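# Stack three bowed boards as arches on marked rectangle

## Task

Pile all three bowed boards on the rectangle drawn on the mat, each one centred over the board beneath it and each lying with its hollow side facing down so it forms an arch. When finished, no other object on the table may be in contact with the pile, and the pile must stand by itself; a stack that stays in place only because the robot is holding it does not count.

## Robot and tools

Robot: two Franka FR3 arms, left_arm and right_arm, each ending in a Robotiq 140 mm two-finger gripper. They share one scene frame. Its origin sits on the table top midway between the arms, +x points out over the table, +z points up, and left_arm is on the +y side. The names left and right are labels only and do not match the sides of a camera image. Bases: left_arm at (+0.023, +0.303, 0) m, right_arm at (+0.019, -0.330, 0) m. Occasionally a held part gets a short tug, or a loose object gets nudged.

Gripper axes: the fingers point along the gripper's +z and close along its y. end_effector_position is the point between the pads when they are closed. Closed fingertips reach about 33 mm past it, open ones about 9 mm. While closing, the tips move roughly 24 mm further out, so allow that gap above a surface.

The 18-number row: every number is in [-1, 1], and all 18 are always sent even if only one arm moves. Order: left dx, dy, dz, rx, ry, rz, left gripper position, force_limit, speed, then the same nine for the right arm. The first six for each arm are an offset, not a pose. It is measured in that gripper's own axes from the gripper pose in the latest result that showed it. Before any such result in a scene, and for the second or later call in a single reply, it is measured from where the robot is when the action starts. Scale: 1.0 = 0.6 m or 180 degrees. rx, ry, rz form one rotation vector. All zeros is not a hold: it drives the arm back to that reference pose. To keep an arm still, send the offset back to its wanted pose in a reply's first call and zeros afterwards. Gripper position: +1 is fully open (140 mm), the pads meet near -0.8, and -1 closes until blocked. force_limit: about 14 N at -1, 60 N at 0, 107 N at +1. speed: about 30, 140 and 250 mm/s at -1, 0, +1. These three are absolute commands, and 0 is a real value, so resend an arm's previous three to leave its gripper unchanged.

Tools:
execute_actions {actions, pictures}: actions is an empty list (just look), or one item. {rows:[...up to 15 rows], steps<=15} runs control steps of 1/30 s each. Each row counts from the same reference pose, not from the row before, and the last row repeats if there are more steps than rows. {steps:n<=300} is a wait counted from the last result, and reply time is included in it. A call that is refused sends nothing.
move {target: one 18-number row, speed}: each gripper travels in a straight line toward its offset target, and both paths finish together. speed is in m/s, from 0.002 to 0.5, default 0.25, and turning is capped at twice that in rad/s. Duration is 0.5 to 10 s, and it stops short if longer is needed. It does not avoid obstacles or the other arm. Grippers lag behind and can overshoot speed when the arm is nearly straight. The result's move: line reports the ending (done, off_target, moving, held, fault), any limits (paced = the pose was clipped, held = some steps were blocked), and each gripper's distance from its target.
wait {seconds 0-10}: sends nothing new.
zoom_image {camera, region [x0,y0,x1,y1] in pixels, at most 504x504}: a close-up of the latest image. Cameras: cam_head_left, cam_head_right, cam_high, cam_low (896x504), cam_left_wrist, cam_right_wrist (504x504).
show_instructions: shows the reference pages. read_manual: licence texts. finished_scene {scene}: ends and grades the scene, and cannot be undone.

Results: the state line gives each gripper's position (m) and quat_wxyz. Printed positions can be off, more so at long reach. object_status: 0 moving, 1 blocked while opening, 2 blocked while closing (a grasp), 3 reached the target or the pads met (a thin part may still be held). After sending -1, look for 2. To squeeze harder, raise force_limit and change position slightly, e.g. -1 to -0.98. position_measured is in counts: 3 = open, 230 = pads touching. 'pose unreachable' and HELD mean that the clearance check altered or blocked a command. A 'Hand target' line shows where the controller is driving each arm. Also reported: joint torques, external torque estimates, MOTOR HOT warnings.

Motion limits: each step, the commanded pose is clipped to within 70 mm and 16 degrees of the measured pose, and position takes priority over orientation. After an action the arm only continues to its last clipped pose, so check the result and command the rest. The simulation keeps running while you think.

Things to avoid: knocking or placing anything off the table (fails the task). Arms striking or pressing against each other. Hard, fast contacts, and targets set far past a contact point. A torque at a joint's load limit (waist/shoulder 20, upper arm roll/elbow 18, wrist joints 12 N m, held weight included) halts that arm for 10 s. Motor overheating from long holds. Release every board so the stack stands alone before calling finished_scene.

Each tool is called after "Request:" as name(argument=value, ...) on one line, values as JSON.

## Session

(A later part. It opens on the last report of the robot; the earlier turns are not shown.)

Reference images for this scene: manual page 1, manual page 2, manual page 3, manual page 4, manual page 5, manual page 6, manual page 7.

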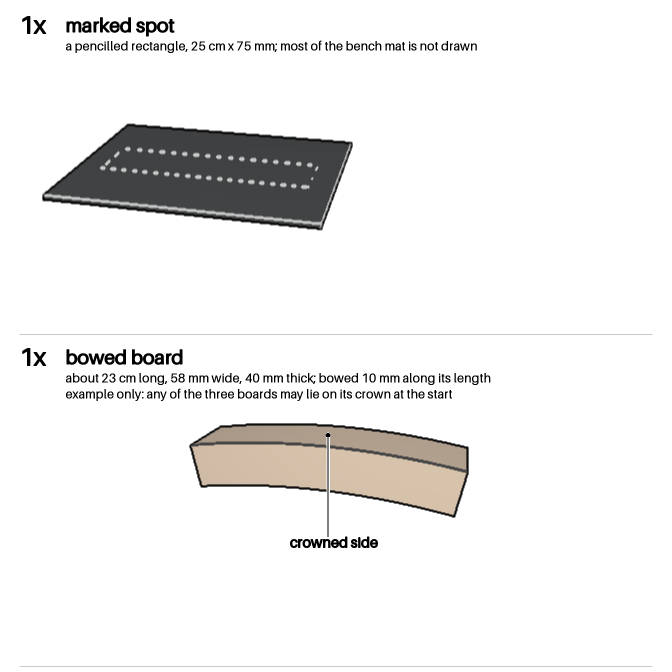

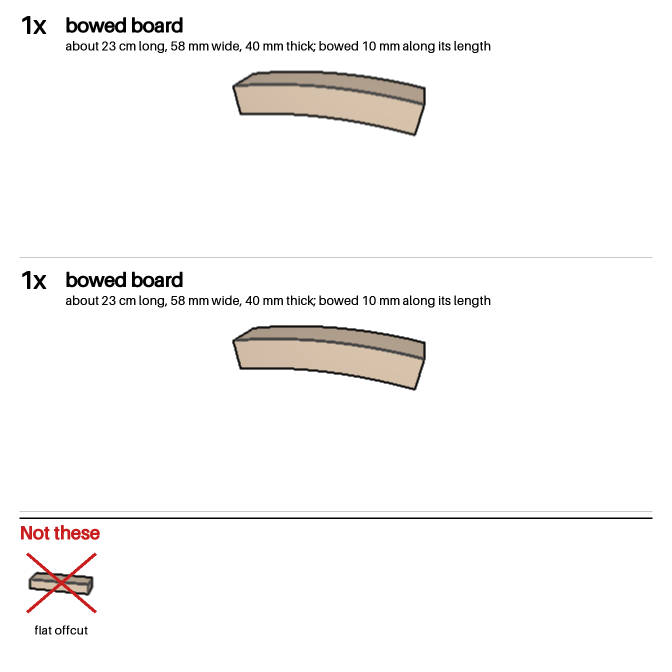

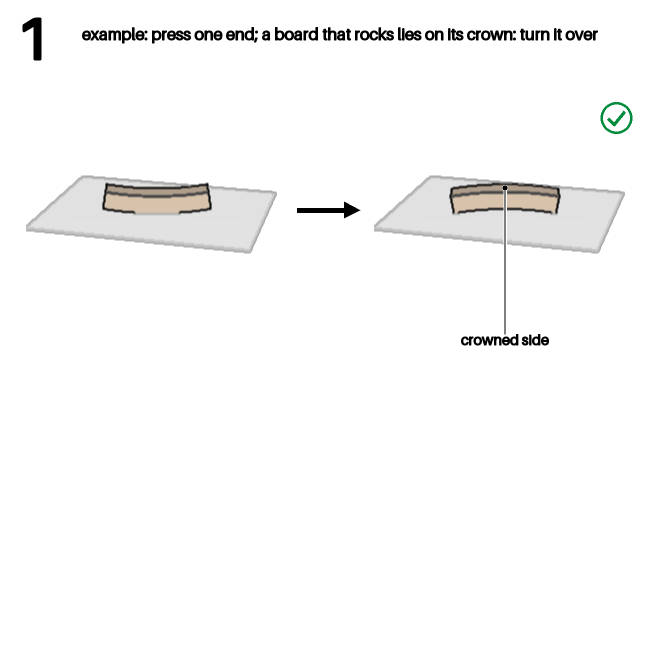

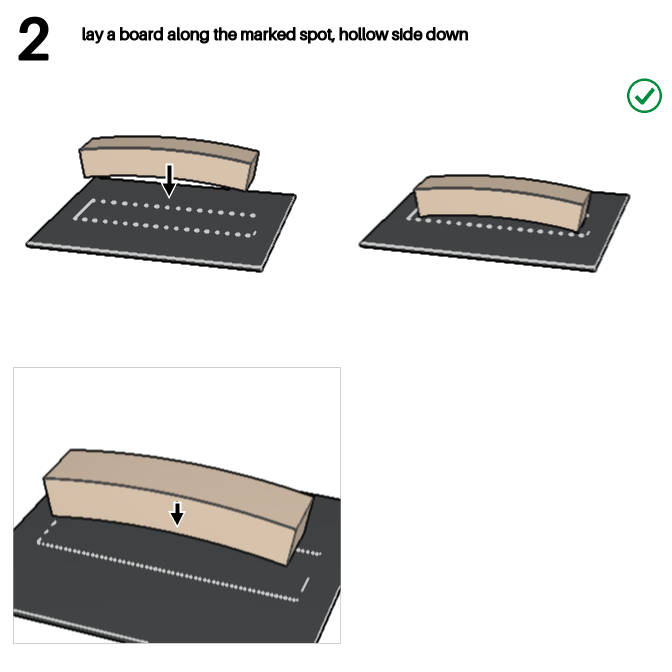

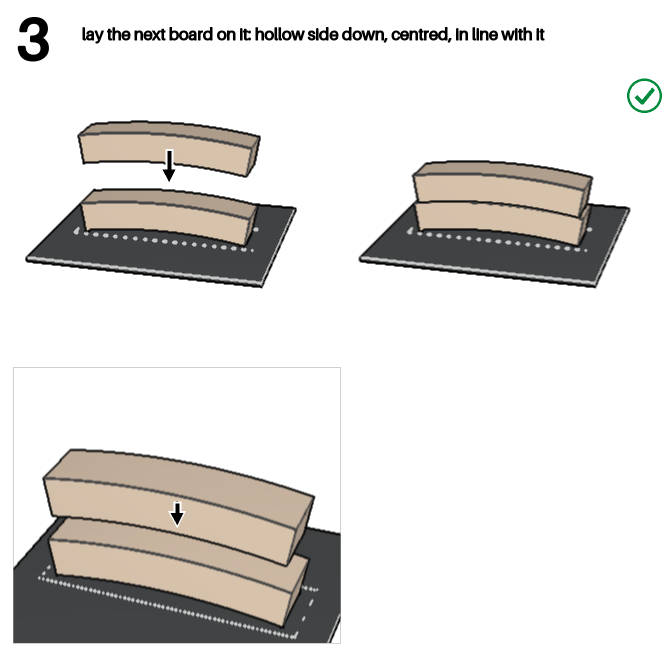

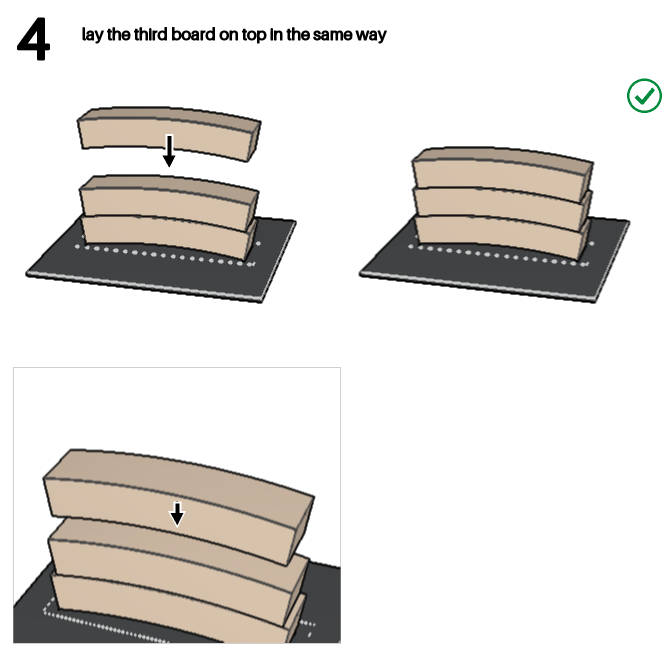

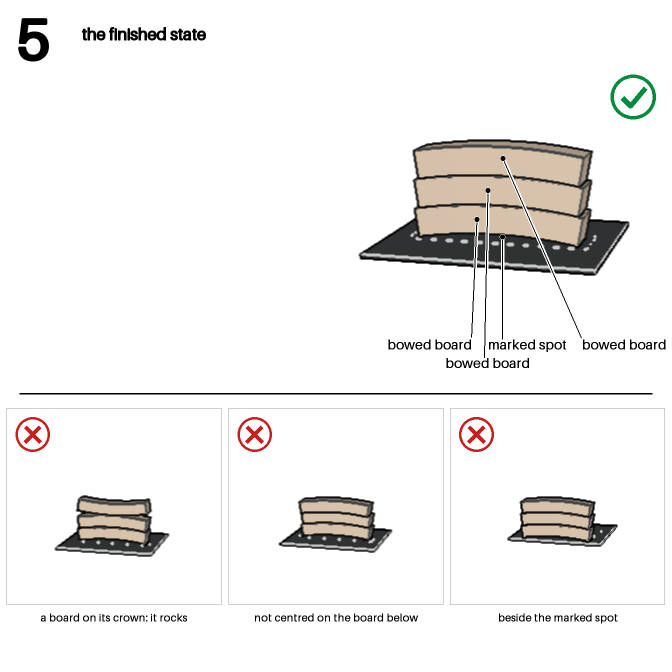

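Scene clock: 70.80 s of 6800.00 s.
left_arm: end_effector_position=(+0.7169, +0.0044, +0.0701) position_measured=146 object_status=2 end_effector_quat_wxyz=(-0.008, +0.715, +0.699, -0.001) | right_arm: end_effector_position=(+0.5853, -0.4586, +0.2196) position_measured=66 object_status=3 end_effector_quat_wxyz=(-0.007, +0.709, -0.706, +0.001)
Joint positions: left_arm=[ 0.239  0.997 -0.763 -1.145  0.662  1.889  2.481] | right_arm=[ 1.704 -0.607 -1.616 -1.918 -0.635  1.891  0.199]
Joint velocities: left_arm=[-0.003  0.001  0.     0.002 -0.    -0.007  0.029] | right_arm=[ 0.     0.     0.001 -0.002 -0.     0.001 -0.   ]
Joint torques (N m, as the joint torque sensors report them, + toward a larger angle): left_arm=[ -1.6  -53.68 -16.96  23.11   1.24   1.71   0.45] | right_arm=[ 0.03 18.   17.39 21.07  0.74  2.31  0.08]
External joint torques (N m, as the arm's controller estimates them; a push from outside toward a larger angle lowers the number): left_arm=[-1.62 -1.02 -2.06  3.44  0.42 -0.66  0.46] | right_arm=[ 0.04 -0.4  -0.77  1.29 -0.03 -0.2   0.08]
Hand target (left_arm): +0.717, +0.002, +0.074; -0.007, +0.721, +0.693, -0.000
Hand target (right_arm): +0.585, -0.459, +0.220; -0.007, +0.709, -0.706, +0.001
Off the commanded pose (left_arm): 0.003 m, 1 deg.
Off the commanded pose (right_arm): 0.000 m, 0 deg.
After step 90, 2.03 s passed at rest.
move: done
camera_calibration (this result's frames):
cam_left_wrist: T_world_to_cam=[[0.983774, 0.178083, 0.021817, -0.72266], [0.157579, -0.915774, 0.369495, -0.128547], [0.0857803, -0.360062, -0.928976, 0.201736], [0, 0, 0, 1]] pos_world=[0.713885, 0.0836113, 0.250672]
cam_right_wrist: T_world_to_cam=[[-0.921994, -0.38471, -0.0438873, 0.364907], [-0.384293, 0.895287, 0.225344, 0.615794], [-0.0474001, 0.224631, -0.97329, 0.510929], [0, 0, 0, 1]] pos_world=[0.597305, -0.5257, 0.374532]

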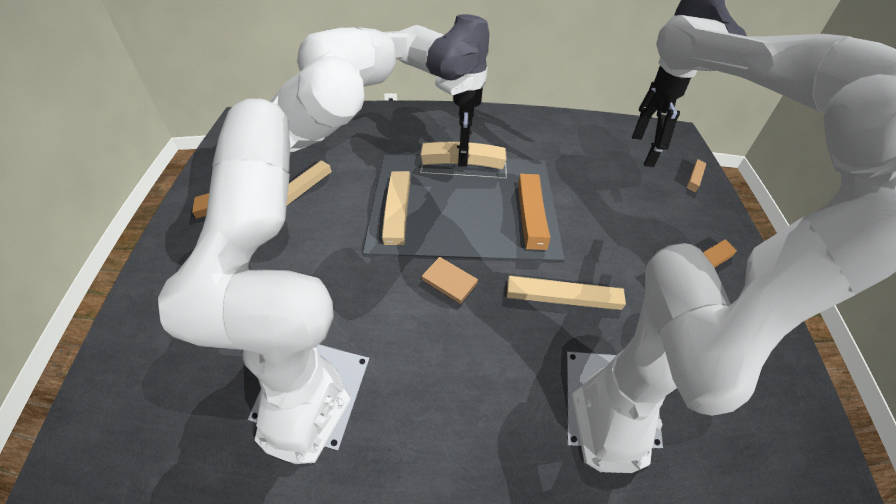

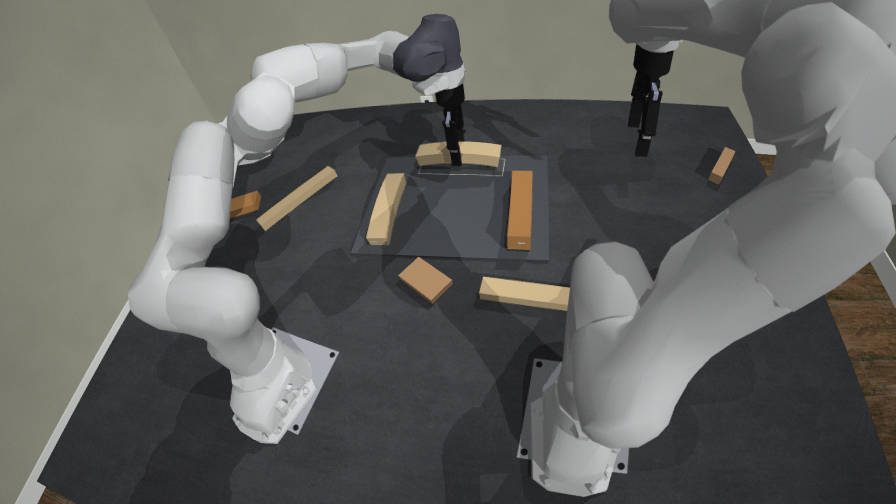

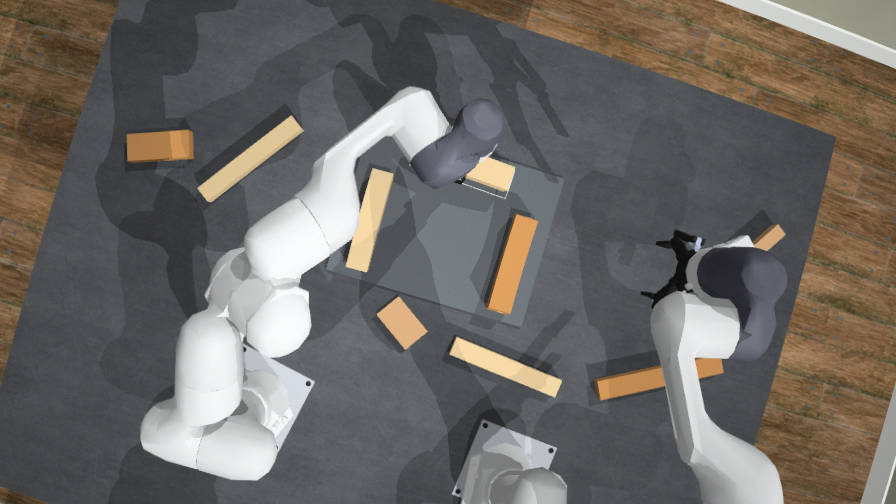

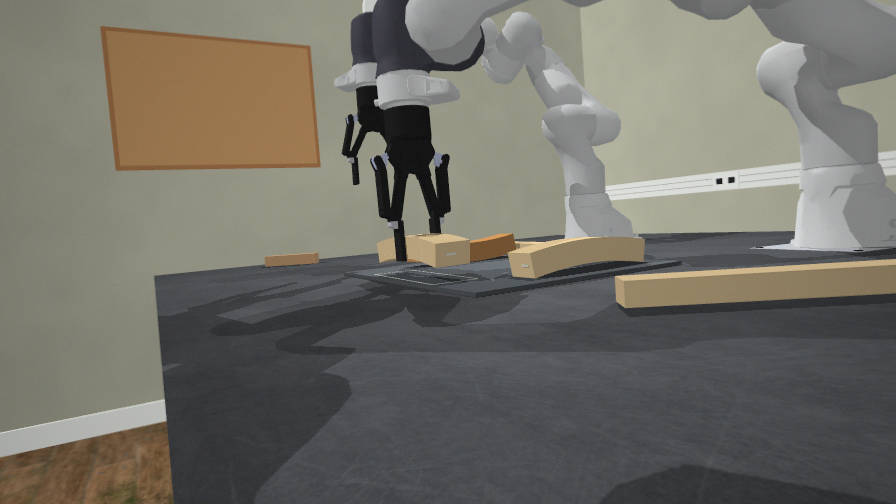

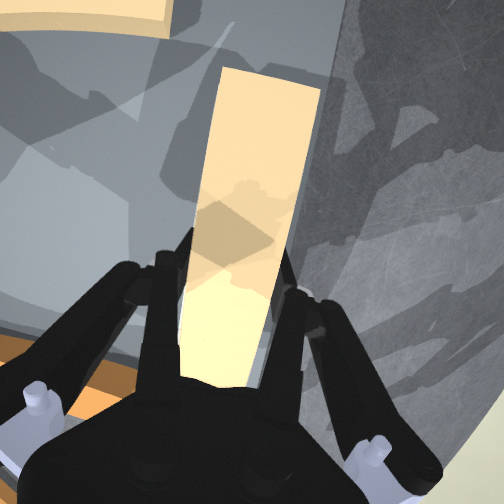

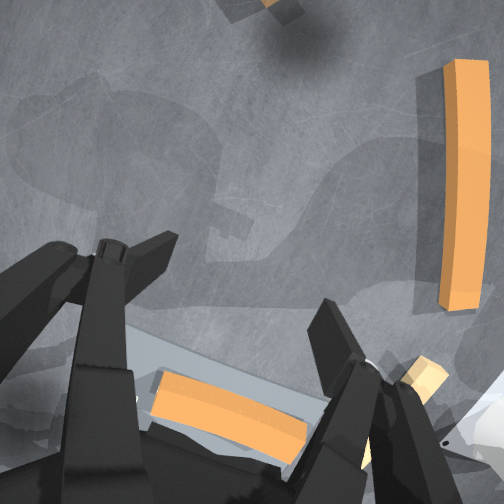

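Request:
move(target=[-0.004,0.002,0.026,-0.004,0,0.006,-1,0,0,0,0,0,0,0,0,0.5,0.6,0], speed=0.04)

Request:
zoom_image(camera="cam_head_left", region=[405,120,525,190])

Request:
zoom_image(camera="cam_low", region=[350,200,500,310])

Scene clock: 81.17 s of 6800.00 s.
left_arm: end_effector_position=(+0.7136, +0.0021, +0.0514) position_measured=146 object_status=2 end_effector_quat_wxyz=(-0.009, +0.724, +0.690, +0.000) | right_arm: end_effector_position=(+0.5853, -0.4586, +0.2196) position_measured=66 object_status=3 end_effector_quat_wxyz=(-0.007, +0.709, -0.706, +0.001)
Joint positions: left_arm=[ 0.239  1.012 -0.757 -1.169  0.677  1.921  2.49 ] | right_arm=[ 1.704 -0.607 -1.616 -1.918 -0.635  1.891  0.199]
Joint velocities: left_arm=[-0.    -0.     0.     0.     0.003  0.017 -0.002] | right_arm=[ 0.001 -0.001 -0.001 -0.     0.    -0.     0.   ]
Joint torques (N m, as the joint torque sensors report them, + toward a larger angle): left_arm=[  0.85 -54.49 -15.01  21.67   1.38   3.03  -0.16] | right_arm=[ 0.15 17.67 17.08 21.34  0.72  2.31  0.  ]
External joint torques (N m, as the arm's controller estimates them; a push from outside toward a larger angle lowers the number): left_arm=[ 0.77 -1.76  0.15  2.1   0.55  0.67 -0.16] | right_arm=[ 0.2  -0.7  -1.04  1.55 -0.04 -0.19  0.  ]
Hand target (left_arm): +0.718, +0.002, +0.054; -0.004, +0.722, +0.692, +0.003
Hand target (right_arm): +0.585, -0.459, +0.220; -0.007, +0.709, -0.706, +0.001
Off the commanded pose (left_arm): 0.005 m, 1 deg.
Off the commanded pose (right_arm): 0.000 m, 0 deg.
After step 90, 6.60 s passed at rest.
move: off_target (left_arm)
camera_calibration (this result's frames):
cam_left_wrist: T_world_to_cam=[[0.98786, 0.15369, 0.0226522, -0.72154], [0.1348, -0.9205, 0.366755, -0.106846], [0.0772177, -0.359249, -0.930042, 0.190063], [0, 0, 0, 1]] pos_world=[0.712507, 0.0808218, 0.232297]
cam_right_wrist: T_world_to_cam=[[-0.921994, -0.384709, -0.0438872, 0.364907], [-0.384292, 0.895287, 0.225344, 0.615794], [-0.0474002, 0.224631, -0.97329, 0.510929], [0, 0, 0, 1]] pos_world=[0.597305, -0.5257, 0.374532]

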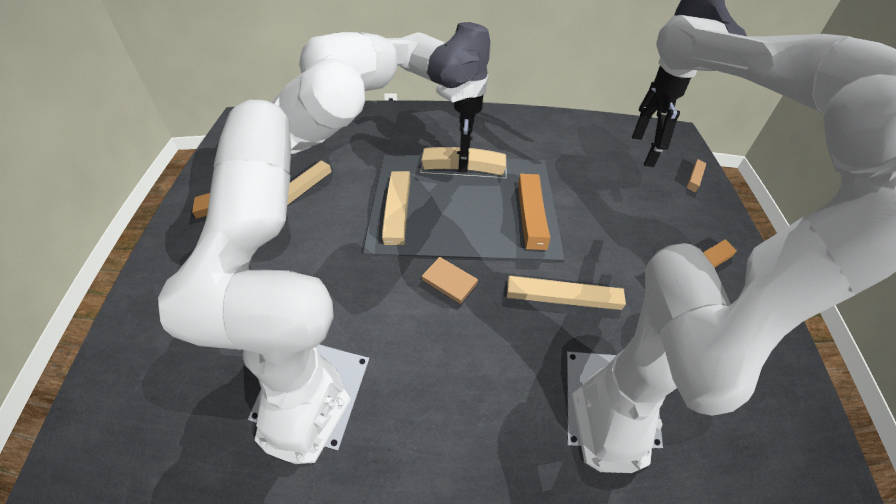

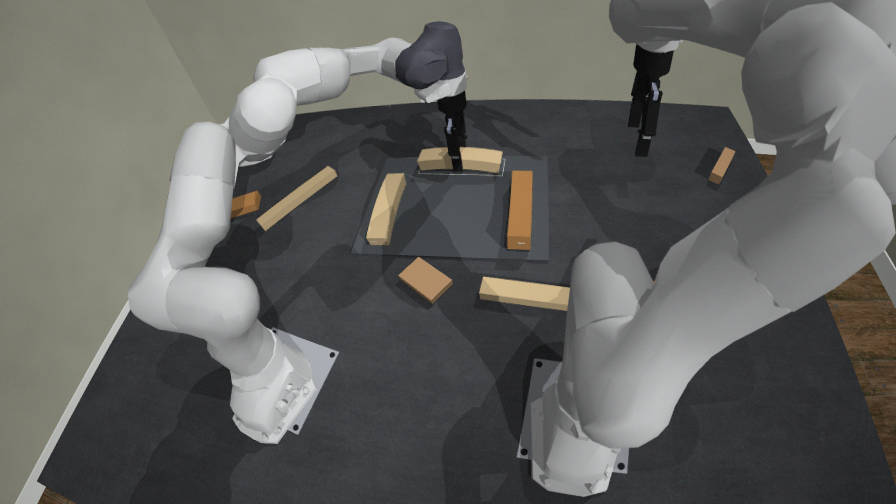

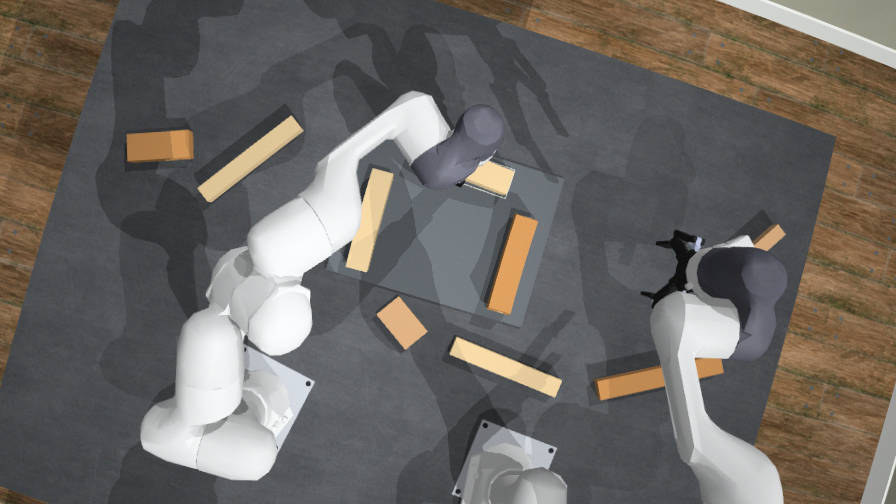

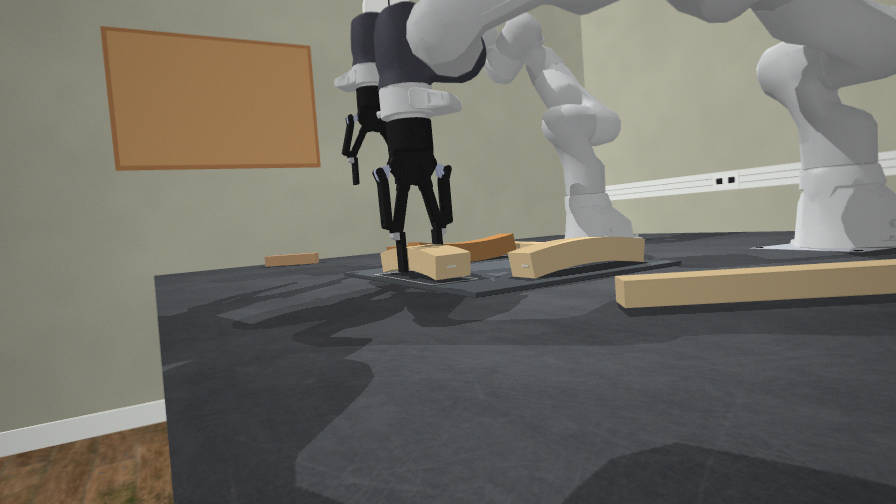

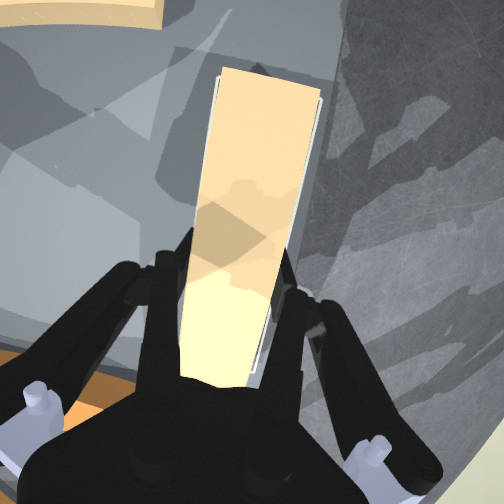

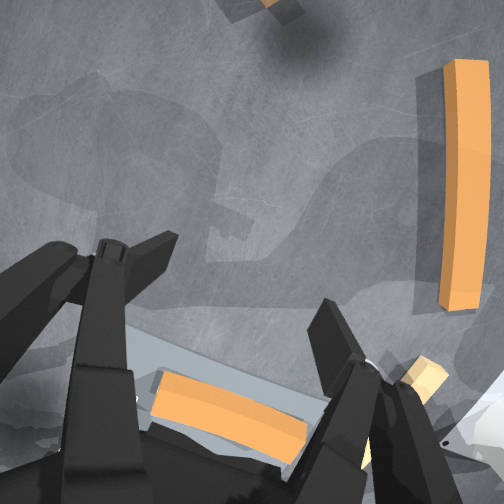

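Region (405, 120, 525, 190) of cam_head_left's 896x504 image, scaled by 4.200, with more detail than that image has; it fills the top 294 rows of this view, and the rest is white.

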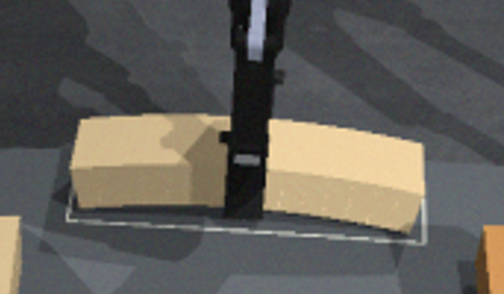

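Region (350, 200, 500, 310) of cam_low's 896x504 image, scaled by 3.360, with more detail than that image has; it fills the top 370 rows of this view, and the rest is white.

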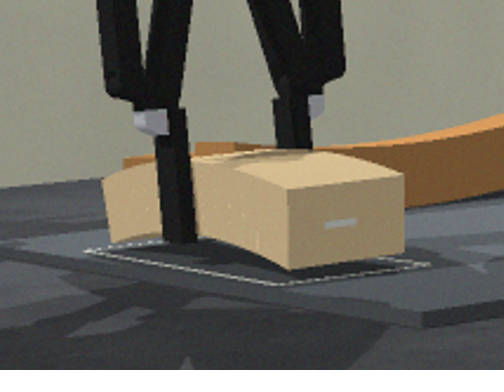

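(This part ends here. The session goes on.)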